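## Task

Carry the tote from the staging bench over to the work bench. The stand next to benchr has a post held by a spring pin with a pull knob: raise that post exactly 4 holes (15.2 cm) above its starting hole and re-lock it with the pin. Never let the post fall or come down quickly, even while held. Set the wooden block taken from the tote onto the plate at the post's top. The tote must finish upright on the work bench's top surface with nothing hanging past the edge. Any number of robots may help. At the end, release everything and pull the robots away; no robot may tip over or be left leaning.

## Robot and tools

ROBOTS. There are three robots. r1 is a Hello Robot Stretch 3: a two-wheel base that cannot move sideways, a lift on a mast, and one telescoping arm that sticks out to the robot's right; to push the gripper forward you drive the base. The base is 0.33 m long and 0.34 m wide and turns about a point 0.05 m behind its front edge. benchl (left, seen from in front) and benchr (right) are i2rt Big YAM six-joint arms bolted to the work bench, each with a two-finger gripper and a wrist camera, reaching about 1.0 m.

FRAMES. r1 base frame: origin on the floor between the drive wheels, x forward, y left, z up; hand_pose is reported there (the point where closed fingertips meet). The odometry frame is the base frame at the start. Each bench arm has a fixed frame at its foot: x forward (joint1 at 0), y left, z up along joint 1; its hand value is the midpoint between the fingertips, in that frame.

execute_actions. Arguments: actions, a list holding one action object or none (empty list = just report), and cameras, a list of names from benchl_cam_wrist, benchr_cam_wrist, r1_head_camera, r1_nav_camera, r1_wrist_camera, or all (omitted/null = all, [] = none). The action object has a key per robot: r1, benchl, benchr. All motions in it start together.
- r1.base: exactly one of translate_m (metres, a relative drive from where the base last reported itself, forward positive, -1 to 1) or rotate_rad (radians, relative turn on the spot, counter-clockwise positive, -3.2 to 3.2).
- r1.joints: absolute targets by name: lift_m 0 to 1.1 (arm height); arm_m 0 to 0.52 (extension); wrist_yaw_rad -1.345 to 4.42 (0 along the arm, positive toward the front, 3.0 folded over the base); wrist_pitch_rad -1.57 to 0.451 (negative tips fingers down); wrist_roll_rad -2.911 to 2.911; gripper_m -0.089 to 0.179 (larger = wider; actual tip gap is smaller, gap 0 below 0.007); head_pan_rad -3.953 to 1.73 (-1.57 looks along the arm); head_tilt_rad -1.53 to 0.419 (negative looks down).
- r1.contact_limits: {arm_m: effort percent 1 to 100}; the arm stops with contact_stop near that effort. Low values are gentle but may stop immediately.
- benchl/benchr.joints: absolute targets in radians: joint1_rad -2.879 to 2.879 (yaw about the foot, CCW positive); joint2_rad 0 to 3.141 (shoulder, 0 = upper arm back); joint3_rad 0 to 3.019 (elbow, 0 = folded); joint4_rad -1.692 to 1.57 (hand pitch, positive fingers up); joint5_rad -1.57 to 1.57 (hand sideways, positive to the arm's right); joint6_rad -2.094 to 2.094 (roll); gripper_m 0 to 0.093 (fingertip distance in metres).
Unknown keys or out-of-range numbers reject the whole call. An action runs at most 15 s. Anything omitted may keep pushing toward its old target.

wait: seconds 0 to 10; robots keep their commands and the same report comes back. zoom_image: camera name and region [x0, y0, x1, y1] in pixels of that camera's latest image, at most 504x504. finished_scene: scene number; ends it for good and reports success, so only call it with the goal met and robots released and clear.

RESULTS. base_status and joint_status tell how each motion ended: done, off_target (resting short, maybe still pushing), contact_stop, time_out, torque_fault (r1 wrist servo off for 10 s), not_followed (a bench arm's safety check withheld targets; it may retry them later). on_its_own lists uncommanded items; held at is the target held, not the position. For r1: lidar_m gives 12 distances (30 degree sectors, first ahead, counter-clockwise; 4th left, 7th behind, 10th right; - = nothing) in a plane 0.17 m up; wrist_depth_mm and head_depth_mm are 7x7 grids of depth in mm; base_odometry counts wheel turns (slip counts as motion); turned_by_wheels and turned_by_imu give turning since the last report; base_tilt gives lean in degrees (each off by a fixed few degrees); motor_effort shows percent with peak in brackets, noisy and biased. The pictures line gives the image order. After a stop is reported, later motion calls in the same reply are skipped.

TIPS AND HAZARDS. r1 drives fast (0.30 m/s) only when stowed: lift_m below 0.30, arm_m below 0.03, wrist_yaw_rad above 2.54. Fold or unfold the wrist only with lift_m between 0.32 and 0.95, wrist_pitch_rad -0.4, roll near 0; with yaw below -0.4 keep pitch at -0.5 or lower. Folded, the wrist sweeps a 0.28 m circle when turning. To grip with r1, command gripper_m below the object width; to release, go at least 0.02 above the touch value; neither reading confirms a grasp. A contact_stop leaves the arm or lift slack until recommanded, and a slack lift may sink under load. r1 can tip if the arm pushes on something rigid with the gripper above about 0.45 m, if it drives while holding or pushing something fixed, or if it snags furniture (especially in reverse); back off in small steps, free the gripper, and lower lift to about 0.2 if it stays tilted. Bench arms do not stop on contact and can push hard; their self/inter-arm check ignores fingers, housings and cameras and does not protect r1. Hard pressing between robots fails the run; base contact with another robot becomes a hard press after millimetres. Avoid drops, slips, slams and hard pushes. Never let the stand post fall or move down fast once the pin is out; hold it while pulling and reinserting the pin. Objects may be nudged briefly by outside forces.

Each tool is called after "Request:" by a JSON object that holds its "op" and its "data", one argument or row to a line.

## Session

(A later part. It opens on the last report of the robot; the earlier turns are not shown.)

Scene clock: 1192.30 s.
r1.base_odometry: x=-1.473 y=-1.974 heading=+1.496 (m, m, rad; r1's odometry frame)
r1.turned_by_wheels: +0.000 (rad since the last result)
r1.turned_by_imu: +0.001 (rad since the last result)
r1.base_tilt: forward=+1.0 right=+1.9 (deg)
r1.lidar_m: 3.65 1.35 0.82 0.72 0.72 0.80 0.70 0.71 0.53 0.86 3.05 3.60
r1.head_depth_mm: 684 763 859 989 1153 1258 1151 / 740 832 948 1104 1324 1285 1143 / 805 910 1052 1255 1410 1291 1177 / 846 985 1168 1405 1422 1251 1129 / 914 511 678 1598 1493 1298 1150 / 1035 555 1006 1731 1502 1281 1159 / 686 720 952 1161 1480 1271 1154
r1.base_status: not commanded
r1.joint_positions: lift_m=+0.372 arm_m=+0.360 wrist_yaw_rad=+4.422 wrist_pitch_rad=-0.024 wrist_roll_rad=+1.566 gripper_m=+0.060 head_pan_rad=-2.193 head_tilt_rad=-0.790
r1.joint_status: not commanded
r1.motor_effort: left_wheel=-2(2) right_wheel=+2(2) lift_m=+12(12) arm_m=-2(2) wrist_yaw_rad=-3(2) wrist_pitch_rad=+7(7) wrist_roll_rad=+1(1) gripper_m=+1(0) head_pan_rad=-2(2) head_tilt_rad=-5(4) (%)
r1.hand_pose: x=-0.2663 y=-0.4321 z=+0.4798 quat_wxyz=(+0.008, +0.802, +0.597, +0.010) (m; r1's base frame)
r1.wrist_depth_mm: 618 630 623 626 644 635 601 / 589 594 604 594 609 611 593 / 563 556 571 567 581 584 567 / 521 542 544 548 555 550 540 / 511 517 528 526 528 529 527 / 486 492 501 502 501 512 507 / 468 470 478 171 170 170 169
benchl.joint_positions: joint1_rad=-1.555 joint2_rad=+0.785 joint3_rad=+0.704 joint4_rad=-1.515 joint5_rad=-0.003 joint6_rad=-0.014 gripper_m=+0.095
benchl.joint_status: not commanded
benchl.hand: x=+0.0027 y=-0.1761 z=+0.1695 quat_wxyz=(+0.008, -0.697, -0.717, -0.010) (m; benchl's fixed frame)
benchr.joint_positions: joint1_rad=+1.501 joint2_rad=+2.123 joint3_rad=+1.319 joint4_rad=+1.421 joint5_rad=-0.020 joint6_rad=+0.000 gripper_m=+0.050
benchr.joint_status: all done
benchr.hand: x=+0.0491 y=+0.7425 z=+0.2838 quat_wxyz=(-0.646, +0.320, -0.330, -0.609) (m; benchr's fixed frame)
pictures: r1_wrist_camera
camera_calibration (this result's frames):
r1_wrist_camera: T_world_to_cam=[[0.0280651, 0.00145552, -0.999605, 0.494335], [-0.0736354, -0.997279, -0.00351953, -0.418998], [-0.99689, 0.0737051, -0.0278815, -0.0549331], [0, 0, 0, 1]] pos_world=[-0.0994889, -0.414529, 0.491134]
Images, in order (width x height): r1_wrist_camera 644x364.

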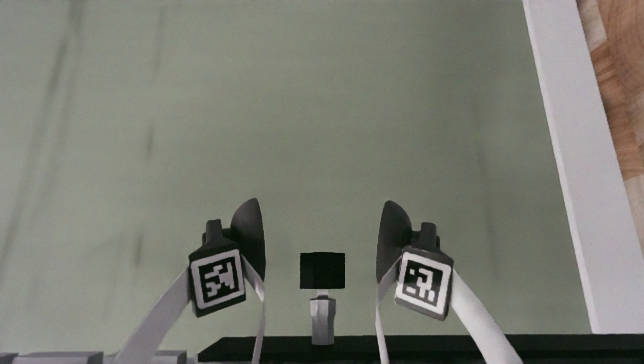

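Pin friction adds; push with j3 too.

Request:
{"op": "execute_actions", "data": {
  "actions": [
    {"benchr":{"joints":{"joint2_rad":1.965,"joint3_rad":1.39}}}
  ],
  "cameras": ["r1_wrist_camera"]
}}

Scene clock: 1198.33 s.
r1.base_odometry: x=-1.473 y=-1.974 heading=+1.496 (m, m, rad; r1's odometry frame)
r1.turned_by_wheels: +0.000 (rad since the last result)
r1.turned_by_imu: +0.001 (rad since the last result)
r1.base_tilt: forward=+1.1 right=+2.0 (deg)
r1.lidar_m: 3.66 1.35 0.82 0.72 0.72 0.79 0.70 0.71 0.53 0.86 3.05 3.61
r1.head_depth_mm: 686 763 857 985 1161 1261 1145 / 738 834 949 1105 1323 1287 1148 / 791 908 1053 1253 1419 1290 1161 / 830 1015 1160 1400 1419 1260 1132 / 896 492 675 1603 1486 1292 1156 / 1036 549 1009 1742 1509 1279 1160 / 685 719 951 1167 1467 1274 1160
r1.base_status: not commanded
r1.joint_positions: lift_m=+0.372 arm_m=+0.360 wrist_yaw_rad=+4.422 wrist_pitch_rad=-0.024 wrist_roll_rad=+1.566 gripper_m=+0.060 head_pan_rad=-2.193 head_tilt_rad=-0.790
r1.joint_status: not commanded
r1.motor_effort: left_wheel=-1(2) right_wheel=+2(2) lift_m=+13(13) arm_m=-2(2) wrist_yaw_rad=-2(2) wrist_pitch_rad=+7(6) wrist_roll_rad=+1(1) gripper_m=+1(0) head_pan_rad=-3(2) head_tilt_rad=-5(5) (%)
r1.hand_pose: x=-0.2663 y=-0.4321 z=+0.4798 quat_wxyz=(+0.008, +0.802, +0.597, +0.010) (m; r1's base frame)
r1.wrist_depth_mm: 606 619 625 633 637 635 592 / 591 581 600 604 609 611 589 / 561 566 573 582 576 578 568 / 537 546 542 540 557 552 549 / 518 519 523 529 521 529 525 / 492 490 497 500 496 510 514 / 472 466 478 171 172 170 169
benchl.joint_positions: joint1_rad=-1.555 joint2_rad=+0.785 joint3_rad=+0.704 joint4_rad=-1.515 joint5_rad=-0.003 joint6_rad=-0.014 gripper_m=+0.095
benchl.joint_status: not commanded
benchl.hand: x=+0.0027 y=-0.1761 z=+0.1695 quat_wxyz=(+0.008, -0.697, -0.717, -0.010) (m; benchl's fixed frame)
benchr.joint_positions: joint1_rad=+1.501 joint2_rad=+2.109 joint3_rad=+1.319 joint4_rad=+1.416 joint5_rad=-0.020 joint6_rad=+0.000 gripper_m=+0.050
benchr.joint_status: joint2_rad time_out (moved -0.015 of -0.158); the others done
benchr.on_its_own: joint2_rad reads +2.109 and still pushes toward +1.965 since a time_out
benchr.hand: x=+0.0490 y=+0.7410 z=+0.2932 quat_wxyz=(-0.648, +0.317, -0.327, -0.611) (m; benchr's fixed frame)
pictures: r1_wrist_camera
camera_calibration (this result's frames):
r1_wrist_camera: T_world_to_cam=[[0.0280629, 0.00145612, -0.999605, 0.494335], [-0.0736418, -0.997279, -0.00352015, -0.418998], [-0.99689, 0.0737115, -0.0278793, -0.054931], [0, 0, 0, 1]] pos_world=[-0.0994884, -0.414529, 0.491134]
Images, in order (width x height): r1_wrist_camera 644x364.

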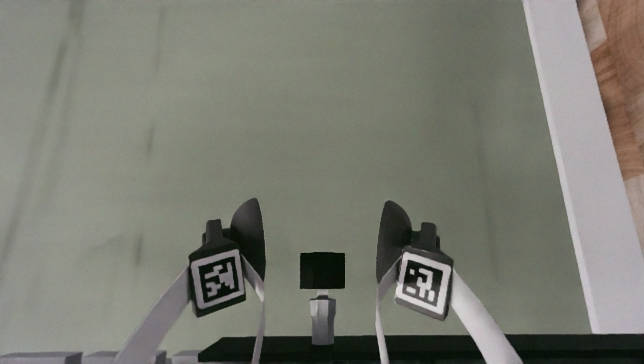

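Request:
{"op": "execute_actions", "data": {
  "actions": [
    {"benchr":{"joints":{"joint2_rad":1.95}}}
  ],
  "cameras": ["r1_wrist_camera"]
}}

Scene clock: 1203.23 s.
r1.base_odometry: x=-1.473 y=-1.974 heading=+1.496 (m, m, rad; r1's odometry frame)
r1.turned_by_wheels: +0.000 (rad since the last result)
r1.turned_by_imu: +0.001 (rad since the last result)
r1.base_tilt: forward=+1.1 right=+1.9 (deg)
r1.lidar_m: 3.65 1.35 0.82 0.72 0.72 0.79 0.70 0.71 0.53 0.86 3.03 3.58
r1.head_depth_mm: 687 763 857 987 1158 1268 1147 / 738 834 950 1099 1323 1286 1151 / 788 912 1051 1255 1420 1281 1168 / 831 1007 1159 1401 1416 1262 1130 / 562 547 677 1595 1482 1298 1153 / 1010 559 1009 1735 1505 1272 1147 / 679 722 946 1164 1474 1273 1155
r1.base_status: not commanded
r1.joint_positions: lift_m=+0.372 arm_m=+0.360 wrist_yaw_rad=+4.422 wrist_pitch_rad=-0.024 wrist_roll_rad=+1.566 gripper_m=+0.060 head_pan_rad=-2.193 head_tilt_rad=-0.790
r1.joint_status: not commanded
r1.motor_effort: left_wheel=-1(2) right_wheel=+2(2) lift_m=+12(13) arm_m=-2(2) wrist_yaw_rad=-2(2) wrist_pitch_rad=+7(6) wrist_roll_rad=+1(1) gripper_m=+1(0) head_pan_rad=-3(2) head_tilt_rad=-5(5) (%)
r1.hand_pose: x=-0.2663 y=-0.4321 z=+0.4798 quat_wxyz=(+0.008, +0.802, +0.597, +0.010) (m; r1's base frame)
r1.wrist_depth_mm: 607 621 624 641 635 644 582 / 583 592 595 604 609 603 573 / 567 561 568 569 565 578 576 / 544 537 546 550 558 558 541 / 514 524 518 526 531 534 525 / 494 493 495 496 500 508 505 / 471 475 468 171 170 170 170
benchl.joint_positions: joint1_rad=-1.555 joint2_rad=+0.785 joint3_rad=+0.704 joint4_rad=-1.515 joint5_rad=-0.003 joint6_rad=-0.014 gripper_m=+0.095
benchl.joint_status: not commanded
benchl.hand: x=+0.0027 y=-0.1761 z=+0.1695 quat_wxyz=(+0.008, -0.697, -0.717, -0.010) (m; benchl's fixed frame)
benchr.joint_positions: joint1_rad=+1.501 joint2_rad=+2.095 joint3_rad=+1.319 joint4_rad=+1.412 joint5_rad=-0.020 joint6_rad=+0.000 gripper_m=+0.050
benchr.joint_status: joint2_rad time_out (moved -0.014 of -0.159)
benchr.on_its_own: joint2_rad reads +2.095 and still pushes toward +1.950 since a time_out
benchr.hand: x=+0.0489 y=+0.7392 z=+0.3026 quat_wxyz=(-0.650, +0.314, -0.324, -0.612) (m; benchr's fixed frame)
pictures: r1_wrist_camera
camera_calibration (this result's frames):
r1_wrist_camera: T_world_to_cam=[[0.0280611, 0.00145659, -0.999605, 0.494336], [-0.0736447, -0.997278, -0.00352056, -0.418998], [-0.99689, 0.0737144, -0.0278774, -0.0549305], [0, 0, 0, 1]] pos_world=[-0.0994882, -0.414528, 0.491134]
Images, in order (width x height): r1_wrist_camera 644x364.

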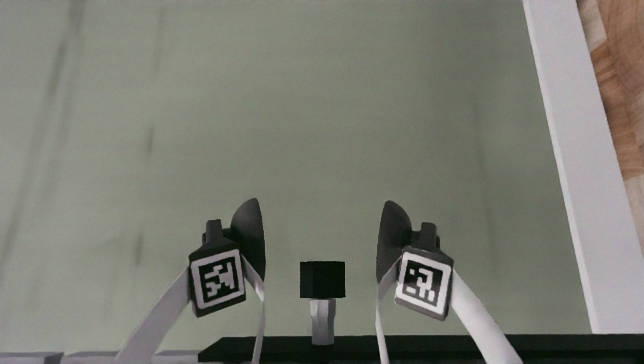

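Request:
{"op": "execute_actions", "data": {
  "actions": [
    {"r1":{"base":{"translate_m":0.5},"joints":{"head_pan_rad":-2.0,"head_tilt_rad":-0.5}},"benchr":{"joints":{"joint2_rad":2.07,"joint4_rad":1.3,"joint3_rad":1.33,"gripper_m":0.09}}}
  ],
  "cameras": ["r1_head_camera"]
}}

Request:
{"op": "execute_actions", "data": {
  "actions": [
    {"benchr":{"joints":{"joint2_rad":1.85,"joint3_rad":0.75,"joint4_rad":1.4}}}
  ],
  "cameras": ["r1_head_camera"]
}}

Scene clock: 1214.93 s.
r1.base_odometry: x=-1.436 y=-1.476 heading=+1.496 (m, m, rad; r1's odometry frame)
r1.turned_by_wheels: +0.000 (rad since the last result)
r1.turned_by_imu: +0.001 (rad since the last result)
r1.base_tilt: forward=+1.1 right=+1.9 (deg)
r1.lidar_m: 3.17 1.55 0.94 0.83 0.83 0.98 1.19 0.88 1.04 2.09 2.93 3.48
r1.head_depth_mm: 1238 980 1412 1245 1700 1529 1284 / 1378 1445 1518 1135 1389 1483 1288 / 1583 1680 1377 1089 1827 1495 1302 / 1735 1954 1413 1094 1768 1536 1293 / 1891 1803 1472 1143 1907 1539 - / 2389 2681 1474 2284 1889 1543 - / 2586 2772 1815 2450 1907 1542 1299
r1.base_status: done
r1.joint_positions: lift_m=+0.372 arm_m=+0.360 wrist_yaw_rad=+4.422 wrist_pitch_rad=-0.024 wrist_roll_rad=+1.566 gripper_m=+0.060 head_pan_rad=-2.007 head_tilt_rad=-0.507
r1.joint_status: all done
r1.motor_effort: left_wheel=-2(5) right_wheel=+2(8) lift_m=+12(12) arm_m=-2(2) wrist_yaw_rad=-2(2) wrist_pitch_rad=+7(7) wrist_roll_rad=+1(1) gripper_m=+1(1) head_pan_rad=+1(12) head_tilt_rad=+3(24) (%)
r1.hand_pose: x=-0.2663 y=-0.4321 z=+0.4798 quat_wxyz=(+0.008, +0.802, +0.597, +0.009) (m; r1's base frame)
r1.wrist_depth_mm: - - - - - 875 591 / - - - - - 876 595 / - - - - - 888 606 / - - - - - 874 600 / 866 - - - - 758 582 / 955 959 938 961 959 870 584 / 606 913 963 922 948 821 588
benchl.joint_positions: joint1_rad=-1.555 joint2_rad=+0.785 joint3_rad=+0.704 joint4_rad=-1.515 joint5_rad=-0.003 joint6_rad=-0.014 gripper_m=+0.095
benchl.joint_status: not commanded
benchl.hand: x=+0.0027 y=-0.1761 z=+0.1695 quat_wxyz=(+0.008, -0.697, -0.717, -0.010) (m; benchl's fixed frame)
benchr.joint_positions: joint1_rad=+1.491 joint2_rad=+2.078 joint3_rad=+1.311 joint4_rad=+1.318 joint5_rad=-0.016 joint6_rad=-0.003 gripper_m=+0.090
benchr.joint_status: all done
benchr.hand: x=+0.0574 y=+0.7477 z=+0.2924 quat_wxyz=(-0.640, +0.336, -0.353, -0.594) (m; benchr's fixed frame)
pictures: r1_head_camera (sideways: a quarter turn clockwise sets it upright)
camera_calibration (this result's frames):
r1_head_camera: T_world_to_cam=[[0.203241, 0.473679, -0.856925, 1.13455], [0.922502, -0.385954, 0.00545195, -0.00673913], [-0.328151, -0.791623, -0.515412, 0.630087], [0, 0, 0, 1]] pos_world=[-0.0176072, -0.041224, 1.29702]
Images, in order (width x height): r1_head_camera 896x504.

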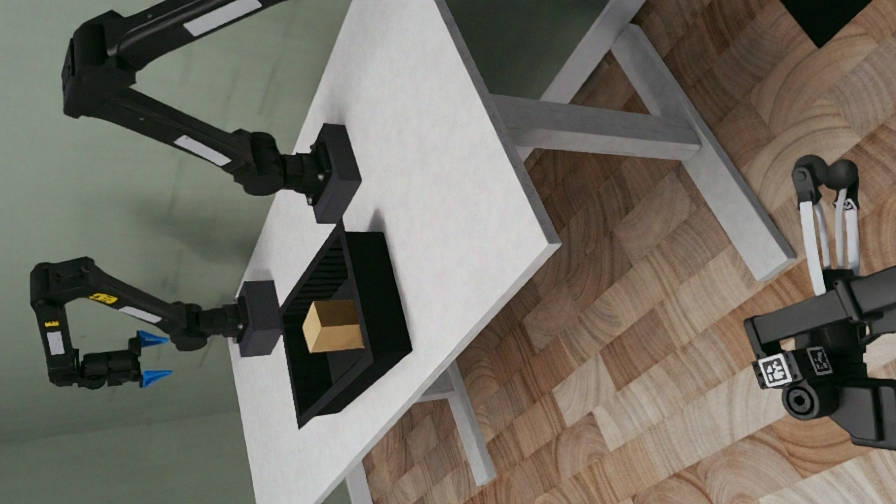

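Scene clock: 1216.20 s.
r1.base_odometry: x=-1.436 y=-1.476 heading=+1.496 (m, m, rad; r1's odometry frame)
r1.turned_by_wheels: +0.000 (rad since the last result)
r1.turned_by_imu: +0.000 (rad since the last result)
r1.base_tilt: forward=+1.1 right=+2.0 (deg)
r1.lidar_m: 3.14 1.55 0.94 0.83 0.83 0.98 1.19 0.88 1.03 2.09 2.94 3.48
r1.head_depth_mm: 1256 1291 1061 1246 1685 1524 1290 / 1077 1462 1510 1141 1383 1496 1287 / 1573 1702 1386 1095 1820 1487 1297 / 1726 1947 1415 1096 1779 1531 1302 / 1888 1803 1466 1153 1881 1536 - / 2420 2645 1463 2245 1921 1530 - / 2616 2744 1800 2475 1920 1542 1299
r1.base_status: not commanded
r1.joint_positions: lift_m=+0.372 arm_m=+0.360 wrist_yaw_rad=+4.422 wrist_pitch_rad=-0.024 wrist_roll_rad=+1.566 gripper_m=+0.060 head_pan_rad=-2.007 head_tilt_rad=-0.507
r1.joint_status: not commanded
r1.motor_effort: left_wheel=-2(3) right_wheel=+2(3) lift_m=+12(12) arm_m=-2(2) wrist_yaw_rad=-2(2) wrist_pitch_rad=+7(7) wrist_roll_rad=+2(1) gripper_m=+1(1) head_pan_rad=+2(2) head_tilt_rad=+3(3) (%)
r1.hand_pose: x=-0.2663 y=-0.4321 z=+0.4798 quat_wxyz=(+0.008, +0.802, +0.597, +0.009) (m; r1's base frame)
r1.wrist_depth_mm: - - - - - 886 592 / - - - - - 886 603 / - - - - - 877 586 / - - - - - 877 596 / 874 988 - - - 748 579 / 970 955 961 981 973 867 590 / 902 911 920 943 944 820 596
benchl.joint_positions: joint1_rad=-1.555 joint2_rad=+0.785 joint3_rad=+0.704 joint4_rad=-1.515 joint5_rad=-0.003 joint6_rad=-0.014 gripper_m=+0.095
benchl.joint_status: not commanded
benchl.hand: x=+0.0027 y=-0.1761 z=+0.1695 quat_wxyz=(+0.008, -0.697, -0.717, -0.010) (m; benchl's fixed frame)
benchr.joint_positions: joint1_rad=+1.491 joint2_rad=+1.834 joint3_rad=+0.747 joint4_rad=+1.386 joint5_rad=-0.016 joint6_rad=-0.003 gripper_m=+0.090
benchr.joint_status: all done
benchr.hand: x=+0.0454 y=+0.5971 z=+0.2123 quat_wxyz=(-0.589, +0.409, -0.432, -0.548) (m; benchr's fixed frame)
pictures: r1_head_camera (sideways: a quarter turn clockwise sets it upright)
camera_calibration (this result's frames):
r1_head_camera: T_world_to_cam=[[0.203241, 0.47368, -0.856925, 1.13455], [0.922502, -0.385954, 0.00545196, -0.00673914], [-0.328151, -0.791623, -0.515412, 0.630087], [0, 0, 0, 1]] pos_world=[-0.0176072, -0.041224, 1.29702]
Images, in order (width x height): r1_head_camera 896x504.

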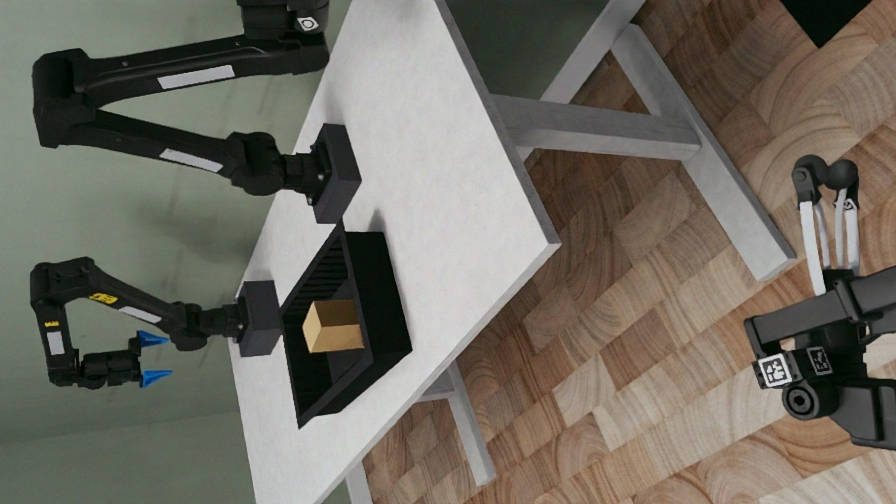

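Request:
{"op": "execute_actions", "data": {
  "actions": [
    {"benchr":{"joints":{"joint1_rad":0.0,"joint2_rad":1.13,"joint3_rad":0.98,"joint4_rad":-1.41,"gripper_m":0.093}}}
  ],
  "cameras": ["r1_head_camera","benchr_cam_wrist"]
}}

Scene clock: 1225.10 s.
r1.base_odometry: x=-1.436 y=-1.476 heading=+1.496 (m, m, rad; r1's odometry frame)
r1.turned_by_wheels: +0.000 (rad since the last result)
r1.turned_by_imu: +0.001 (rad since the last result)
r1.base_tilt: forward=+1.1 right=+1.9 (deg)
r1.lidar_m: 3.14 1.55 0.94 0.83 0.83 0.99 1.19 0.88 1.03 2.09 2.93 3.48
r1.head_depth_mm: 1275 1369 1426 1246 1687 1536 1290 / 1257 1484 1521 1139 1372 1493 1290 / 1535 1649 1391 1088 1816 1484 1291 / 1674 1932 1413 1096 1782 1548 1300 / 1578 1156 1487 1154 1892 1543 - / 2409 2712 1486 2241 1904 1543 - / 2577 2766 1804 2483 1916 1535 1305
r1.base_status: not commanded
r1.joint_positions: lift_m=+0.372 arm_m=+0.360 wrist_yaw_rad=+4.422 wrist_pitch_rad=-0.024 wrist_roll_rad=+1.566 gripper_m=+0.060 head_pan_rad=-2.007 head_tilt_rad=-0.507
r1.joint_status: not commanded
r1.motor_effort: left_wheel=-3(3) right_wheel=+2(3) lift_m=+11(13) arm_m=-2(2) wrist_yaw_rad=-2(2) wrist_pitch_rad=+6(7) wrist_roll_rad=+1(2) gripper_m=+0(1) head_pan_rad=+2(2) head_tilt_rad=+3(3) (%)
r1.hand_pose: x=-0.2663 y=-0.4321 z=+0.4798 quat_wxyz=(+0.008, +0.802, +0.597, +0.009) (m; r1's base frame)
r1.wrist_depth_mm: - - - - - 893 599 / - - - - - 879 595 / - - - - - 891 592 / - - - - - 879 594 / 875 - - - - 768 577 / 971 973 956 953 985 878 579 / 899 950 946 936 924 805 598
benchl.joint_positions: joint1_rad=-1.555 joint2_rad=+0.785 joint3_rad=+0.704 joint4_rad=-1.515 joint5_rad=-0.003 joint6_rad=-0.014 gripper_m=+0.095
benchl.joint_status: not commanded
benchl.hand: x=+0.0027 y=-0.1761 z=+0.1695 quat_wxyz=(+0.008, -0.697, -0.717, -0.010) (m; benchl's fixed frame)
benchr.joint_positions: joint1_rad=+0.003 joint2_rad=+1.126 joint3_rad=+0.970 joint4_rad=-1.394 joint5_rad=-0.017 joint6_rad=-0.003 gripper_m=+0.093
benchr.joint_status: all done
benchr.hand: x=+0.3026 y=+0.0034 z=+0.1964 quat_wxyz=(-0.010, +0.004, -1.000, -0.008) (m; benchr's fixed frame)
pictures: benchr_cam_wrist, r1_head_camera (sideways: a quarter turn clockwise sets it upright)
camera_calibration (this result's frames):
benchr_cam_wrist: T_world_to_cam=[[0.0073591, -0.999852, -0.0155241, 0.00466559], [-0.824355, -0.0148534, 0.565878, 0.144898], [-0.566025, 0.008633, -0.824343, 0.458981], [0, 0, 0, 1]] pos_world=[0.379208, 0.00285474, 0.296436]
r1_head_camera: T_world_to_cam=[[0.203241, 0.473679, -0.856925, 1.13455], [0.922502, -0.385954, 0.00545195, -0.00673914], [-0.328151, -0.791623, -0.515412, 0.630087], [0, 0, 0, 1]] pos_world=[-0.0176072, -0.041224, 1.29702]
Images, in order (width x height): benchr_cam_wrist 504x504, r1_head_camera 896x504.

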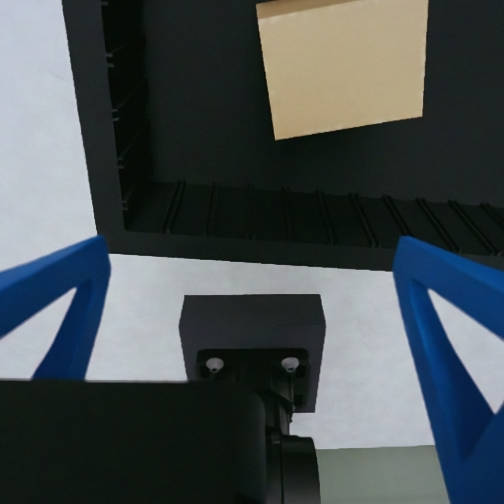

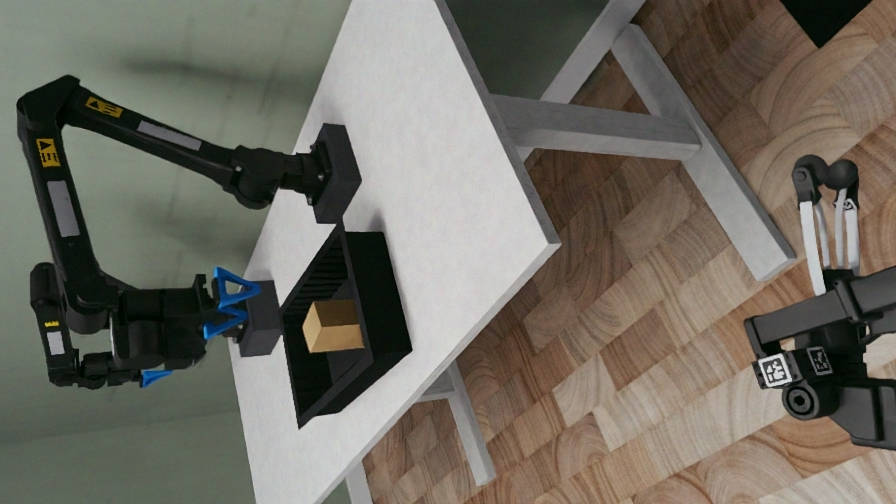

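Request:
{"op": "execute_actions", "data": {
  "actions": [
    {"benchr":{"joints":{"joint1_rad":-0.14,"joint2_rad":1.31,"joint3_rad":0.955,"joint4_rad":-1.21,"joint6_rad":1.27}}}
  ],
  "cameras": ["r1_head_camera","benchr_cam_wrist"]
}}

Scene clock: 1256.63 s.
r1.base_odometry: x=-1.436 y=-1.476 heading=+1.496 (m, m, rad; r1's odometry frame)
r1.turned_by_wheels: +0.000 (rad since the last result)
r1.turned_by_imu: +0.001 (rad since the last result)
r1.base_tilt: forward=+1.0 right=+1.9 (deg)
r1.lidar_m: 3.17 1.56 0.94 0.83 0.83 0.98 1.19 0.88 1.04 2.10 2.94 3.46
r1.head_depth_mm: 1281 1367 1414 1243 1692 1526 1283 / 1351 1501 1538 1131 1383 1499 1294 / 1526 1654 1388 1089 1831 1494 1289 / 1637 1931 1415 1095 1771 1535 1293 / 1621 1193 1309 1152 1905 1547 - / 2427 2649 1462 2271 1908 1527 - / 2597 2785 1798 2481 1905 1535 1298
r1.base_status: not commanded
r1.joint_positions: lift_m=+0.372 arm_m=+0.360 wrist_yaw_rad=+4.422 wrist_pitch_rad=-0.024 wrist_roll_rad=+1.566 gripper_m=+0.060 head_pan_rad=-2.007 head_tilt_rad=-0.507
r1.joint_status: not commanded
r1.motor_effort: left_wheel=-3(3) right_wheel=+3(3) lift_m=+12(13) arm_m=-2(2) wrist_yaw_rad=-2(2) wrist_pitch_rad=+6(7) wrist_roll_rad=+1(1) gripper_m=+1(0) head_pan_rad=+2(2) head_tilt_rad=+3(3) (%)
r1.hand_pose: x=-0.2663 y=-0.4321 z=+0.4798 quat_wxyz=(+0.008, +0.802, +0.597, +0.009) (m; r1's base frame)
r1.wrist_depth_mm: - - - - - 894 600 / - - - - - 884 586 / - - - - - 892 595 / - - - - - 893 598 / 867 - - - - 769 577 / 947 970 958 963 955 884 578 / 902 923 955 926 932 828 601
benchl.joint_positions: joint1_rad=-1.555 joint2_rad=+0.785 joint3_rad=+0.704 joint4_rad=-1.515 joint5_rad=-0.003 joint6_rad=-0.014 gripper_m=+0.095
benchl.joint_status: not commanded
benchl.hand: x=+0.0027 y=-0.1761 z=+0.1695 quat_wxyz=(+0.008, -0.697, -0.717, -0.010) (m; benchl's fixed frame)
benchr.joint_positions: joint1_rad=-0.139 joint2_rad=+1.318 joint3_rad=+0.954 joint4_rad=-1.226 joint5_rad=-0.017 joint6_rad=+1.260 gripper_m=+0.093
benchr.joint_status: all done
benchr.hand: x=+0.3420 y=-0.0454 z=+0.1322 quat_wxyz=(+0.013, -0.644, -0.765, -0.002) (m; benchr's fixed frame)
pictures: benchr_cam_wrist, r1_head_camera (sideways: a quarter turn clockwise sets it upright)
camera_calibration (this result's frames):
benchr_cam_wrist: T_world_to_cam=[[-0.985124, -0.171243, 0.0143786, 0.32766], [-0.128493, 0.789577, 0.600048, 0.00702675], [-0.114107, 0.589274, -0.799835, 0.297367], [0, 0, 0, 1]] pos_world=[0.35762, -0.124669, 0.228917]
r1_head_camera: T_world_to_cam=[[0.203241, 0.473679, -0.856925, 1.13455], [0.922502, -0.385954, 0.00545195, -0.00673914], [-0.328151, -0.791623, -0.515412, 0.630087], [0, 0, 0, 1]] pos_world=[-0.0176072, -0.041224, 1.29702]
Images, in order (width x height): benchr_cam_wrist 504x504, r1_head_camera 896x504.

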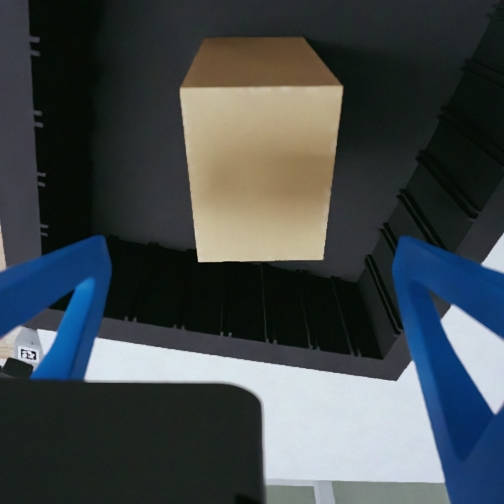

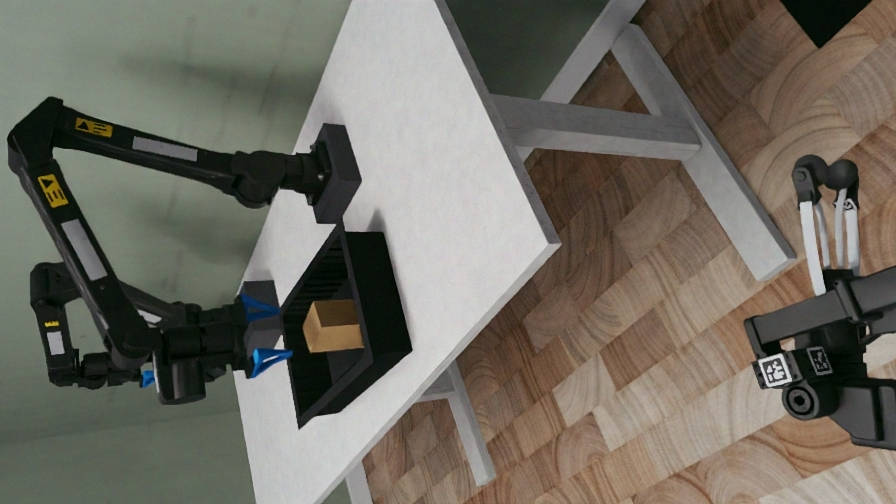

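Request:
{"op": "execute_actions", "data": {
  "actions": [
    {"benchr":{"joints":{"joint2_rad":1.42,"joint3_rad":0.85,"joint4_rad":-1.0}}}
  ],
  "cameras": ["benchr_cam_wrist"]
}}

Scene clock: 1270.23 s.
r1.base_odometry: x=-1.436 y=-1.476 heading=+1.496 (m, m, rad; r1's odometry frame)
r1.turned_by_wheels: +0.000 (rad since the last result)
r1.turned_by_imu: +0.001 (rad since the last result)
r1.base_tilt: forward=+1.1 right=+1.9 (deg)
r1.lidar_m: 3.15 1.56 0.94 0.83 0.83 0.99 1.19 0.88 1.03 2.09 2.93 3.47
r1.head_depth_mm: 1279 1364 1426 1251 1691 1524 1273 / 1395 1521 1531 1137 1384 1498 1290 / 1202 1626 1381 1089 1832 1485 1290 / 1461 1949 1429 1089 1773 1532 1290 / 1891 1170 1262 1141 1895 1534 - / 2413 2586 1465 2271 1898 1536 - / 2620 2821 1800 2486 1895 1535 1305
r1.base_status: not commanded
r1.joint_positions: lift_m=+0.372 arm_m=+0.360 wrist_yaw_rad=+4.422 wrist_pitch_rad=-0.024 wrist_roll_rad=+1.566 gripper_m=+0.060 head_pan_rad=-2.007 head_tilt_rad=-0.507
r1.joint_status: not commanded
r1.motor_effort: left_wheel=-3(3) right_wheel=+2(3) lift_m=+12(13) arm_m=-2(2) wrist_yaw_rad=-2(2) wrist_pitch_rad=+7(7) wrist_roll_rad=+1(1) gripper_m=+0(0) head_pan_rad=+3(2) head_tilt_rad=+3(3) (%)
r1.hand_pose: x=-0.2663 y=-0.4321 z=+0.4798 quat_wxyz=(+0.008, +0.802, +0.597, +0.009) (m; r1's base frame)
r1.wrist_depth_mm: - - - - - 866 590 / - - - - - 874 606 / - - - - - 866 600 / - - - - - 878 586 / 880 - - - - 754 582 / 945 949 919 989 961 895 580 / 932 915 919 946 950 818 588
benchl.joint_positions: joint1_rad=-1.555 joint2_rad=+0.785 joint3_rad=+0.704 joint4_rad=-1.515 joint5_rad=-0.003 joint6_rad=-0.014 gripper_m=+0.095
benchl.joint_status: not commanded
benchl.hand: x=+0.0027 y=-0.1761 z=+0.1695 quat_wxyz=(+0.008, -0.697, -0.717, -0.010) (m; benchl's fixed frame)
benchr.joint_positions: joint1_rad=-0.139 joint2_rad=+1.425 joint3_rad=+0.844 joint4_rad=-1.017 joint5_rad=-0.017 joint6_rad=+1.261 gripper_m=+0.093
benchr.joint_status: all done
benchr.hand: x=+0.3438 y=-0.0456 z=+0.0598 quat_wxyz=(+0.016, -0.644, -0.765, +0.000) (m; benchr's fixed frame)
pictures: benchr_cam_wrist
camera_calibration (this result's frames):
benchr_cam_wrist: T_world_to_cam=[[-0.985134, -0.170508, 0.0209329, 0.330026], [-0.123796, 0.789111, 0.601646, 0.0491344], [-0.119104, 0.59011, -0.798489, 0.241507], [0, 0, 0, 1]] pos_world=[0.359967, -0.125016, 0.156371]
Images, in order (width x height): benchr_cam_wrist 504x504.

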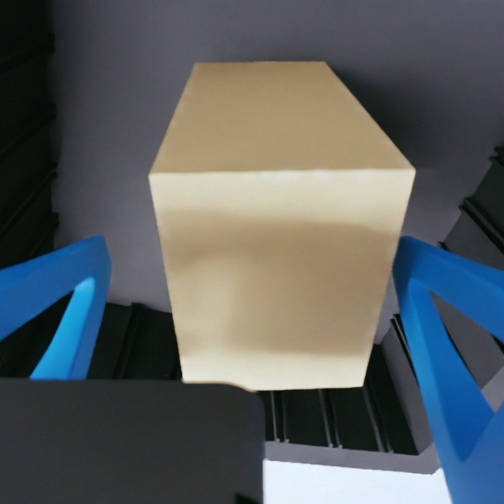

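Request:
{"op": "execute_actions", "data": {
  "actions": [
    {"benchr":{"joints":{"joint4_rad":-1.08}}}
  ],
  "cameras": []
}}

Request:
{"op": "execute_actions", "data": {
  "actions": [
    {"benchr":{"joints":{"joint2_rad":1.5,"joint3_rad":0.775,"joint4_rad":-0.88}}}
  ],
  "cameras": ["benchr_cam_wrist"]
}}

Scene clock: 1275.93 s.
r1.base_odometry: x=-1.436 y=-1.476 heading=+1.496 (m, m, rad; r1's odometry frame)
r1.turned_by_wheels: +0.000 (rad since the last result)
r1.turned_by_imu: +0.001 (rad since the last result)
r1.base_tilt: forward=+1.0 right=+1.9 (deg)
r1.lidar_m: 3.17 1.56 0.94 0.83 0.83 0.99 1.19 0.88 1.03 2.09 2.93 3.46
r1.head_depth_mm: 1277 1369 1412 1241 1687 1532 1289 / 1386 1509 1530 1137 1378 1488 1294 / 1213 1624 1386 1089 1823 1493 1298 / 1446 1956 1415 1096 1777 1532 1302 / 1871 1165 1258 1150 1911 1531 - / 2399 2575 1474 2249 1886 1547 - / 2609 2829 1816 2503 1898 1550 1299
r1.base_status: not commanded
r1.joint_positions: lift_m=+0.372 arm_m=+0.360 wrist_yaw_rad=+4.422 wrist_pitch_rad=-0.024 wrist_roll_rad=+1.566 gripper_m=+0.060 head_pan_rad=-2.007 head_tilt_rad=-0.507
r1.joint_status: not commanded
r1.motor_effort: left_wheel=-3(3) right_wheel=+3(3) lift_m=+12(13) arm_m=-2(2) wrist_yaw_rad=-2(2) wrist_pitch_rad=+7(7) wrist_roll_rad=+1(1) gripper_m=+1(1) head_pan_rad=+2(1) head_tilt_rad=+4(3) (%)
r1.hand_pose: x=-0.2663 y=-0.4321 z=+0.4798 quat_wxyz=(+0.008, +0.802, +0.597, +0.009) (m; r1's base frame)
r1.wrist_depth_mm: - - - - - 856 604 / - - - - - 880 598 / - - - - - 878 592 / - - - - - 890 599 / 863 - - - - 761 581 / 954 966 941 962 994 868 581 / 905 937 948 940 940 824 591
benchl.joint_positions: joint1_rad=-1.555 joint2_rad=+0.785 joint3_rad=+0.704 joint4_rad=-1.515 joint5_rad=-0.003 joint6_rad=-0.014 gripper_m=+0.095
benchl.joint_status: not commanded
benchl.hand: x=+0.0027 y=-0.1761 z=+0.1695 quat_wxyz=(+0.008, -0.697, -0.717, -0.010) (m; benchl's fixed frame)
benchr.joint_positions: joint1_rad=-0.139 joint2_rad=+1.425 joint3_rad=+0.844 joint4_rad=-1.065 joint5_rad=-0.017 joint6_rad=+1.261 gripper_m=+0.093
benchr.joint_status: all done
benchr.hand: x=+0.3321 y=-0.0440 z=+0.0604 quat_wxyz=(+0.036, -0.644, -0.764, +0.013) (m; benchr's fixed frame)
pictures: none
No camera images: the call's "cameras" was empty. Leave "cameras" out to get every camera's image.

Scene clock: 1276.87 s.
r1.base_odometry: x=-1.436 y=-1.476 heading=+1.496 (m, m, rad; r1's odometry frame)
r1.turned_by_wheels: +0.000 (rad since the last result)
r1.turned_by_imu: +0.000 (rad since the last result)
r1.base_tilt: forward=+1.1 right=+1.9 (deg)
r1.lidar_m: 3.16 1.56 0.94 0.83 0.83 0.99 1.19 0.88 1.04 2.09 2.94 3.49
r1.head_depth_mm: 1280 1368 1413 1239 1687 1519 1272 / 1410 1518 1533 1135 1382 1487 1294 / 1175 1333 1381 1091 1822 1490 1297 / 1452 1924 1413 1095 1772 1527 1289 / 1884 1178 1254 1149 1894 1533 - / 2388 2652 1447 2275 1915 1538 - / 2618 2780 1808 2473 1891 1545 1300
r1.base_status: not commanded
r1.joint_positions: lift_m=+0.372 arm_m=+0.360 wrist_yaw_rad=+4.422 wrist_pitch_rad=-0.024 wrist_roll_rad=+1.566 gripper_m=+0.060 head_pan_rad=-2.007 head_tilt_rad=-0.507
r1.joint_status: not commanded
r1.motor_effort: left_wheel=-3(3) right_wheel=+3(2) lift_m=+12(13) arm_m=-2(2) wrist_yaw_rad=-2(2) wrist_pitch_rad=+7(7) wrist_roll_rad=+1(1) gripper_m=+0(1) head_pan_rad=+3(2) head_tilt_rad=+3(4) (%)
r1.hand_pose: x=-0.2663 y=-0.4321 z=+0.4798 quat_wxyz=(+0.008, +0.802, +0.597, +0.009) (m; r1's base frame)
r1.wrist_depth_mm: - - - - - 909 599 / - - - - - 882 603 / - - - - - 883 594 / - - - - - 869 598 / 848 - - - - 758 579 / 924 963 959 - 986 903 587 / 924 901 965 924 950 828 588
benchl.joint_positions: joint1_rad=-1.555 joint2_rad=+0.785 joint3_rad=+0.704 joint4_rad=-1.515 joint5_rad=-0.003 joint6_rad=-0.014 gripper_m=+0.095
benchl.joint_status: not commanded
benchl.hand: x=+0.0027 y=-0.1761 z=+0.1695 quat_wxyz=(+0.008, -0.697, -0.717, -0.010) (m; benchl's fixed frame)
benchr.joint_positions: joint1_rad=-0.139 joint2_rad=+1.497 joint3_rad=+0.772 joint4_rad=-0.896 joint5_rad=-0.017 joint6_rad=+1.261 gripper_m=+0.093
benchr.joint_status: all done
benchr.hand: x=+0.3325 y=-0.0441 z=+0.0146 quat_wxyz=(+0.025, -0.644, -0.765, +0.006) (m; benchr's fixed frame)
pictures: benchr_cam_wrist
camera_calibration (this result's frames):
benchr_cam_wrist: T_world_to_cam=[[-0.984396, -0.170611, 0.0430794, 0.319576], [-0.10987, 0.787165, 0.606877, 0.0689389], [-0.137451, 0.592675, -0.793627, 0.209237], [0, 0, 0, 1]] pos_world=[0.350924, -0.123752, 0.110451]
Images, in order (width x height): benchr_cam_wrist 504x504.

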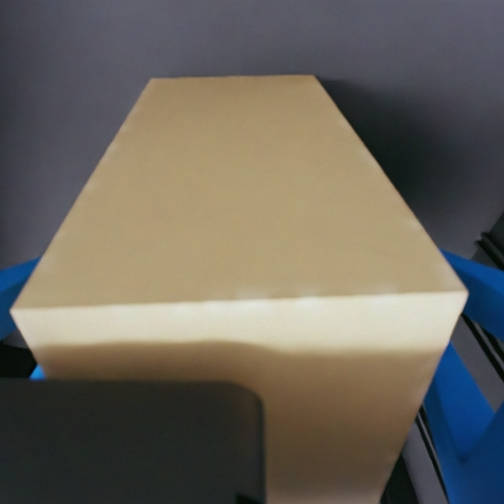

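Request:
{"op": "execute_actions", "data": {
  "actions": [
    {"benchr":{"joints":{"gripper_m":0.0}}}
  ],
  "cameras": []
}}

Request:
{"op": "execute_actions", "data": {
  "actions": [
    {"benchr":{"joints":{"joint2_rad":1.15,"joint3_rad":1.05,"joint4_rad":-1.45}}}
  ],
  "cameras": []
}}

Request:
{"op": "execute_actions", "data": {
  "actions": [
    {"benchr":{"joints":{"joint1_rad":0.9,"joint2_rad":1.3,"joint3_rad":1.3,"joint4_rad":0.0,"joint6_rad":0}}}
  ],
  "cameras": []
}}

Request:
{"op": "execute_actions", "data": {
  "actions": [
    {"benchr":{"joints":{"joint1_rad":1.505,"joint2_rad":1.6,"joint3_rad":1.37,"joint4_rad":0.29}},"r1":{"joints":{"head_pan_rad":-2.4,"head_tilt_rad":-0.2}}}
  ],
  "cameras": ["benchr_cam_wrist","r1_head_camera"]
}}

Scene clock: 1298.67 s.
r1.base_odometry: x=-1.436 y=-1.476 heading=+1.496 (m, m, rad; r1's odometry frame)
r1.turned_by_wheels: +0.000 (rad since the last result)
r1.turned_by_imu: +0.001 (rad since the last result)
r1.base_tilt: forward=+1.1 right=+1.9 (deg)
r1.lidar_m: 3.16 1.56 0.94 0.83 0.83 0.98 1.19 0.88 1.03 2.09 2.93 3.49
r1.head_depth_mm: 1278 1368 1421 1248 1689 1533 1287 / 1392 1518 1529 1132 1377 1487 1294 / 1174 1335 1386 1088 1817 1476 1295 / 1459 1928 1417 1092 1773 1530 1292 / 1879 1178 1260 1144 1890 1538 - / 2416 2688 1465 2266 1908 1531 - / 2622 2776 1816 2463 1900 1563 1296
r1.base_status: not commanded
r1.joint_positions: lift_m=+0.372 arm_m=+0.360 wrist_yaw_rad=+4.422 wrist_pitch_rad=-0.024 wrist_roll_rad=+1.566 gripper_m=+0.060 head_pan_rad=-2.007 head_tilt_rad=-0.507
r1.joint_status: not commanded
r1.motor_effort: left_wheel=-2(3) right_wheel=+2(3) lift_m=+12(13) arm_m=-2(2) wrist_yaw_rad=-2(2) wrist_pitch_rad=+6(7) wrist_roll_rad=+1(1) gripper_m=+0(1) head_pan_rad=+2(3) head_tilt_rad=+4(3) (%)
r1.hand_pose: x=-0.2663 y=-0.4321 z=+0.4798 quat_wxyz=(+0.008, +0.802, +0.597, +0.009) (m; r1's base frame)
r1.wrist_depth_mm: - - - - - 883 596 / - - - - - 885 588 / - - - - - 869 585 / - - - - - 885 588 / 848 999 - - - 746 585 / 950 974 960 968 969 879 587 / 936 937 926 952 948 807 585
benchl.joint_positions: joint1_rad=-1.555 joint2_rad=+0.785 joint3_rad=+0.704 joint4_rad=-1.515 joint5_rad=-0.003 joint6_rad=-0.014 gripper_m=+0.095
benchl.joint_status: not commanded
benchl.hand: x=+0.0027 y=-0.1761 z=+0.1695 quat_wxyz=(+0.008, -0.697, -0.717, -0.010) (m; benchl's fixed frame)
benchr.joint_positions: joint1_rad=-0.139 joint2_rad=+1.497 joint3_rad=+0.772 joint4_rad=-0.892 joint5_rad=-0.018 joint6_rad=+1.262 gripper_m=+0.060
benchr.joint_status: gripper_m off_target (ended at +0.060, target +0.000)
benchr.hand: x=+0.3334 y=-0.0440 z=+0.0145 quat_wxyz=(+0.024, -0.644, -0.764, +0.005) (m; benchr's fixed frame)
pictures: none
No camera images: the call's "cameras" was empty. Leave "cameras" out to get every camera's image.

Scene clock: 1300.00 s.
r1.base_odometry: x=-1.436 y=-1.476 heading=+1.496 (m, m, rad; r1's odometry frame)
r1.turned_by_wheels: +0.000 (rad since the last result)
r1.turned_by_imu: +0.000 (rad since the last result)
r1.base_tilt: forward=+1.1 right=+1.9 (deg)
r1.lidar_m: 3.16 1.55 0.94 0.83 0.83 0.98 1.19 0.88 1.04 2.09 2.93 3.50
r1.head_depth_mm: 1280 1364 1414 1252 1683 1533 1282 / 1247 1494 1527 1137 1381 1497 1283 / 1526 1651 1380 1092 1835 1498 1289 / 1678 1949 1416 1091 1775 1541 1293 / 1431 1175 1476 1143 1894 1540 - / 2391 2684 1468 2275 1891 1539 - / 2598 2804 1826 2462 1900 1539 1304
r1.base_status: not commanded
r1.joint_positions: lift_m=+0.372 arm_m=+0.360 wrist_yaw_rad=+4.422 wrist_pitch_rad=-0.024 wrist_roll_rad=+1.566 gripper_m=+0.060 head_pan_rad=-2.007 head_tilt_rad=-0.507
r1.joint_status: not commanded
r1.motor_effort: left_wheel=-3(3) right_wheel=+2(2) lift_m=+12(13) arm_m=-2(3) wrist_yaw_rad=-2(2) wrist_pitch_rad=+6(7) wrist_roll_rad=+1(1) gripper_m=+0(1) head_pan_rad=+3(3) head_tilt_rad=+4(4) (%)
r1.hand_pose: x=-0.2663 y=-0.4321 z=+0.4798 quat_wxyz=(+0.008, +0.802, +0.597, +0.009) (m; r1's base frame)
r1.wrist_depth_mm: - - - - - 893 600 / - - - - - 868 602 / - - - - - 885 592 / - - - - - 875 591 / 862 - - - - 737 586 / 961 980 948 983 959 860 582 / 921 936 939 968 948 812 582
benchl.joint_positions: joint1_rad=-1.555 joint2_rad=+0.785 joint3_rad=+0.704 joint4_rad=-1.515 joint5_rad=-0.003 joint6_rad=-0.014 gripper_m=+0.095
benchl.joint_status: not commanded
benchl.hand: x=+0.0027 y=-0.1761 z=+0.1695 quat_wxyz=(+0.008, -0.697, -0.717, -0.010) (m; benchl's fixed frame)
benchr.joint_positions: joint1_rad=-0.139 joint2_rad=+1.152 joint3_rad=+1.036 joint4_rad=-1.434 joint5_rad=-0.018 joint6_rad=+1.262 gripper_m=+0.060
benchr.joint_status: all done
benchr.hand: x=+0.3115 y=-0.0409 z=+0.2139 quat_wxyz=(-0.004, -0.644, -0.765, -0.013) (m; benchr's fixed frame)
pictures: none
No camera images: the call's "cameras" was empty. Leave "cameras" out to get every camera's image.

Scene clock: 1302.00 s.
r1.base_odometry: x=-1.436 y=-1.476 heading=+1.496 (m, m, rad; r1's odometry frame)
r1.turned_by_wheels: +0.000 (rad since the last result)
r1.turned_by_imu: +0.000 (rad since the last result)
r1.base_tilt: forward=+1.0 right=+1.9 (deg)
r1.lidar_m: 3.17 1.56 0.94 0.83 0.83 0.98 1.19 0.88 1.03 2.09 2.94 3.48
r1.head_depth_mm: 1279 1369 1416 1246 1700 1537 1287 / 1346 1484 1533 1143 1385 1483 1292 / 758 1303 1389 1092 1821 1487 1289 / 1733 1944 1415 1092 1782 1536 1283 / 1898 1789 1514 1145 1903 1534 - / 2435 2693 1477 2283 1884 1546 - / 2603 2743 1815 2499 1900 1543 1298
r1.base_status: not commanded
r1.joint_positions: lift_m=+0.372 arm_m=+0.360 wrist_yaw_rad=+4.422 wrist_pitch_rad=-0.024 wrist_roll_rad=+1.566 gripper_m=+0.060 head_pan_rad=-2.007 head_tilt_rad=-0.507
r1.joint_status: not commanded
r1.motor_effort: left_wheel=-2(3) right_wheel=+2(3) lift_m=+12(13) arm_m=-2(2) wrist_yaw_rad=-2(2) wrist_pitch_rad=+7(6) wrist_roll_rad=+1(1) gripper_m=+0(1) head_pan_rad=+2(2) head_tilt_rad=+3(3) (%)
r1.hand_pose: x=-0.2663 y=-0.4321 z=+0.4798 quat_wxyz=(+0.008, +0.802, +0.597, +0.009) (m; r1's base frame)
r1.wrist_depth_mm: - - - - - 878 595 / - - - - - 862 589 / - - - - - 888 601 / - - - - - 890 605 / 854 - - - - 762 581 / 970 977 968 960 989 887 586 / 919 924 933 986 943 826 590
benchl.joint_positions: joint1_rad=-1.555 joint2_rad=+0.785 joint3_rad=+0.704 joint4_rad=-1.515 joint5_rad=-0.003 joint6_rad=-0.014 gripper_m=+0.095
benchl.joint_status: not commanded
benchl.hand: x=+0.0027 y=-0.1761 z=+0.1695 quat_wxyz=(+0.008, -0.697, -0.717, -0.010) (m; benchl's fixed frame)
benchr.joint_positions: joint1_rad=+0.903 joint2_rad=+1.327 joint3_rad=+1.240 joint4_rad=-0.046 joint5_rad=-0.019 joint6_rad=+0.010 gripper_m=+0.060
benchr.joint_status: all done
benchr.hand: x=+0.3821 y=+0.4893 z=+0.4484 quat_wxyz=(-0.588, +0.331, -0.676, -0.297) (m; benchr's fixed frame)
pictures: none
No camera images: the call's "cameras" was empty. Leave "cameras" out to get every camera's image.

Scene clock: 1303.53 s.
r1.base_odometry: x=-1.436 y=-1.476 heading=+1.496 (m, m, rad; r1's odometry frame)
r1.turned_by_wheels: +0.000 (rad since the last result)
r1.turned_by_imu: +0.000 (rad since the last result)
r1.base_tilt: forward=+1.1 right=+1.9 (deg)
r1.lidar_m: 3.16 1.56 0.94 0.83 0.83 0.99 1.19 0.88 1.04 2.09 2.94 3.46
r1.head_depth_mm: 1053 1087 1137 1168 1231 1292 1351 / 1111 1152 1199 863 1273 1321 1034 / 1171 1220 1254 1340 1396 1477 1526 / 1241 1296 1320 1434 1338 1602 1600 / 1320 1392 1430 1548 1342 1164 1472 / 1413 1498 1516 1636 1350 993 1604 / 1534 1621 1719 1770 1322 960 1543
r1.base_status: not commanded
r1.joint_positions: lift_m=+0.372 arm_m=+0.360 wrist_yaw_rad=+4.422 wrist_pitch_rad=-0.024 wrist_roll_rad=+1.566 gripper_m=+0.060 head_pan_rad=-2.393 head_tilt_rad=-0.211
r1.joint_status: all done
r1.motor_effort: left_wheel=-3(3) right_wheel=+3(3) lift_m=+12(12) arm_m=-2(2) wrist_yaw_rad=-2(2) wrist_pitch_rad=+7(6) wrist_roll_rad=+1(1) gripper_m=+1(0) head_pan_rad=-4(22) head_tilt_rad=+5(25) (%)
r1.hand_pose: x=-0.2663 y=-0.4321 z=+0.4798 quat_wxyz=(+0.008, +0.802, +0.597, +0.009) (m; r1's base frame)
r1.wrist_depth_mm: - - - - - 877 589 / - - - - - 872 602 / - - - - - 874 594 / - - - - - 887 594 / 832 - - - - 763 580 / 947 963 974 993 967 871 577 / 930 935 932 941 964 798 591
benchl.joint_positions: joint1_rad=-1.555 joint2_rad=+0.785 joint3_rad=+0.704 joint4_rad=-1.515 joint5_rad=-0.003 joint6_rad=-0.014 gripper_m=+0.095
benchl.joint_status: not commanded
benchl.hand: x=+0.0027 y=-0.1761 z=+0.1695 quat_wxyz=(+0.008, -0.697, -0.717, -0.010) (m; benchl's fixed frame)
benchr.joint_positions: joint1_rad=+1.510 joint2_rad=+1.632 joint3_rad=+1.330 joint4_rad=+0.247 joint5_rad=-0.019 joint6_rad=+0.008 gripper_m=+0.060
benchr.joint_status: all done
benchr.hand: x=+0.0412 y=+0.7219 z=+0.3775 quat_wxyz=(-0.494, +0.500, -0.526, -0.478) (m; benchr's fixed frame)
pictures: benchr_cam_wrist, r1_head_camera (sideways: a quarter turn clockwise sets it upright)
camera_calibration (this result's frames):
benchr_cam_wrist: T_world_to_cam=[[0.99902, -0.043451, -0.00840374, -0.00625088], [-0.0337451, -0.62503, -0.779871, 0.753589], [0.0286336, 0.779391, -0.625883, -0.201725], [0, 0, 0, 1]] pos_world=[0.0374508, 0.627967, 0.461394]
r1_head_camera: T_world_to_cam=[[0.166911, 0.176994, -0.969955, 1.28228], [0.709502, -0.704673, -0.00649422, 0.010113], [-0.684651, -0.687102, -0.243196, 0.278014], [0, 0, 0, 1]] pos_world=[-0.0308603, -0.0288066, 1.31143]
Images, in order (width x height): benchr_cam_wrist 504x504, r1_head_camera 896x504.

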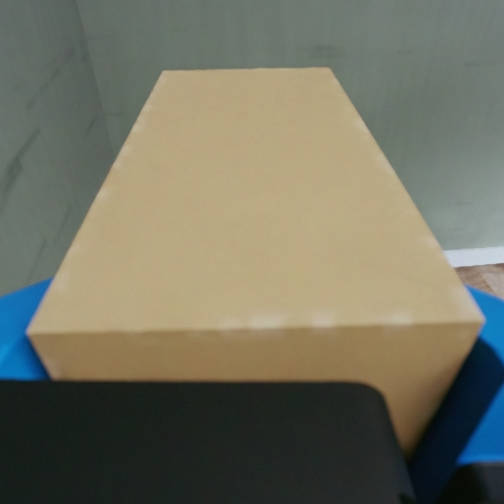

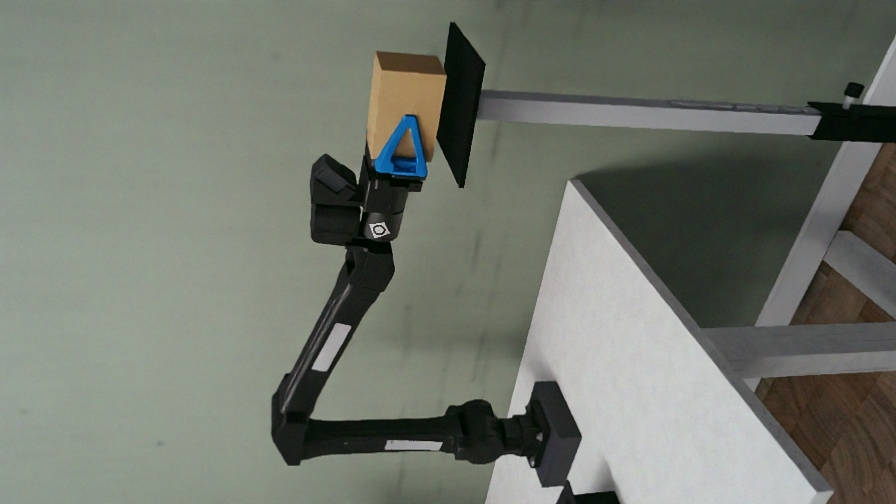

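Request:
{"op": "execute_actions", "data": {
  "actions": [
    {"benchr":{"joints":{"joint2_rad":1.66,"joint4_rad":0.37}}}
  ],
  "cameras": ["r1_head_camera"]
}}

Request:
{"op": "zoom_image", "data": {
  "camera": "r1_head_camera",
  "region": [350,10,550,210]
}}

Scene clock: 1310.80 s.
r1.base_odometry: x=-1.436 y=-1.476 heading=+1.496 (m, m, rad; r1's odometry frame)
r1.turned_by_wheels: +0.000 (rad since the last result)
r1.turned_by_imu: +0.001 (rad since the last result)
r1.base_tilt: forward=+1.1 right=+1.9 (deg)
r1.lidar_m: 3.16 1.55 0.94 0.83 0.83 0.98 1.19 0.88 1.04 2.09 2.94 3.46
r1.head_depth_mm: 1051 1095 1129 1164 1232 1291 1350 / 1109 1159 1191 862 1266 1322 1036 / 1168 1224 1253 1331 1397 1470 1543 / 1248 1302 1319 1439 1348 1565 1580 / 1330 1391 1413 1536 1346 1162 1462 / 1411 1497 1497 1621 1354 997 1596 / 1529 1611 1719 1788 1323 954 1554
r1.base_status: not commanded
r1.joint_positions: lift_m=+0.372 arm_m=+0.360 wrist_yaw_rad=+4.422 wrist_pitch_rad=-0.024 wrist_roll_rad=+1.566 gripper_m=+0.060 head_pan_rad=-2.393 head_tilt_rad=-0.211
r1.joint_status: not commanded
r1.motor_effort: left_wheel=-3(3) right_wheel=+3(3) lift_m=+12(11) arm_m=-2(2) wrist_yaw_rad=-2(2) wrist_pitch_rad=+7(7) wrist_roll_rad=+1(1) gripper_m=+0(1) head_pan_rad=-4(3) head_tilt_rad=+5(5) (%)
r1.hand_pose: x=-0.2663 y=-0.4321 z=+0.4798 quat_wxyz=(+0.008, +0.802, +0.597, +0.009) (m; r1's base frame)
r1.wrist_depth_mm: - - - - - 897 597 / - - - - - 870 601 / - - - - - 882 586 / - - - - - 875 596 / 852 - - - - 753 593 / 936 941 968 982 988 877 580 / 926 934 956 936 945 822 603
benchl.joint_positions: joint1_rad=-1.555 joint2_rad=+0.785 joint3_rad=+0.704 joint4_rad=-1.515 joint5_rad=-0.003 joint6_rad=-0.014 gripper_m=+0.095
benchl.joint_status: not commanded
benchl.hand: x=+0.0027 y=-0.1761 z=+0.1695 quat_wxyz=(+0.008, -0.697, -0.717, -0.010) (m; benchl's fixed frame)
benchr.joint_positions: joint1_rad=+1.510 joint2_rad=+1.661 joint3_rad=+1.330 joint4_rad=+0.323 joint5_rad=-0.019 joint6_rad=+0.008 gripper_m=+0.060
benchr.joint_status: all done
benchr.hand: x=+0.0417 y=+0.7296 z=+0.3757 quat_wxyz=(-0.507, +0.489, -0.514, -0.490) (m; benchr's fixed frame)
pictures: r1_head_camera (sideways: a quarter turn clockwise sets it upright)
camera_calibration (this result's frames):
r1_head_camera: T_world_to_cam=[[0.166908, 0.176989, -0.969957, 1.28228], [0.709497, -0.704678, -0.00649448, 0.0101133], [-0.684657, -0.687098, -0.24319, 0.278006], [0, 0, 0, 1]] pos_world=[-0.0308605, -0.0288063, 1.31143]
Images, in order (width x height): r1_head_camera 896x504.

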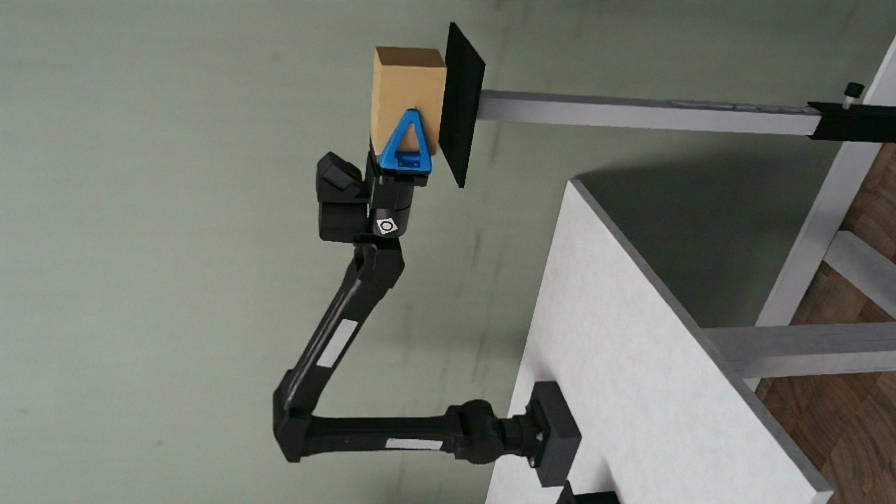

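Region (350, 10, 550, 210) of r1_head_camera's 896x504 image, scaled by 2.520, with more detail than that image has.

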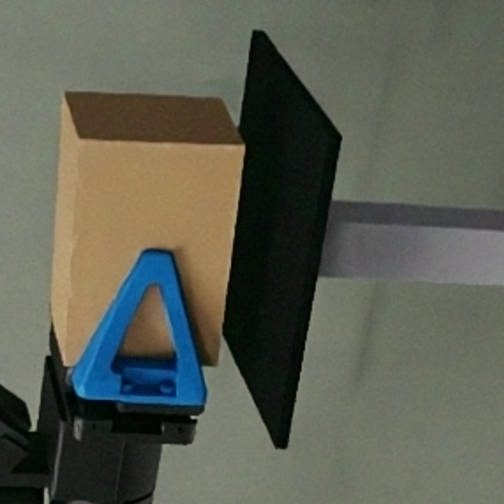

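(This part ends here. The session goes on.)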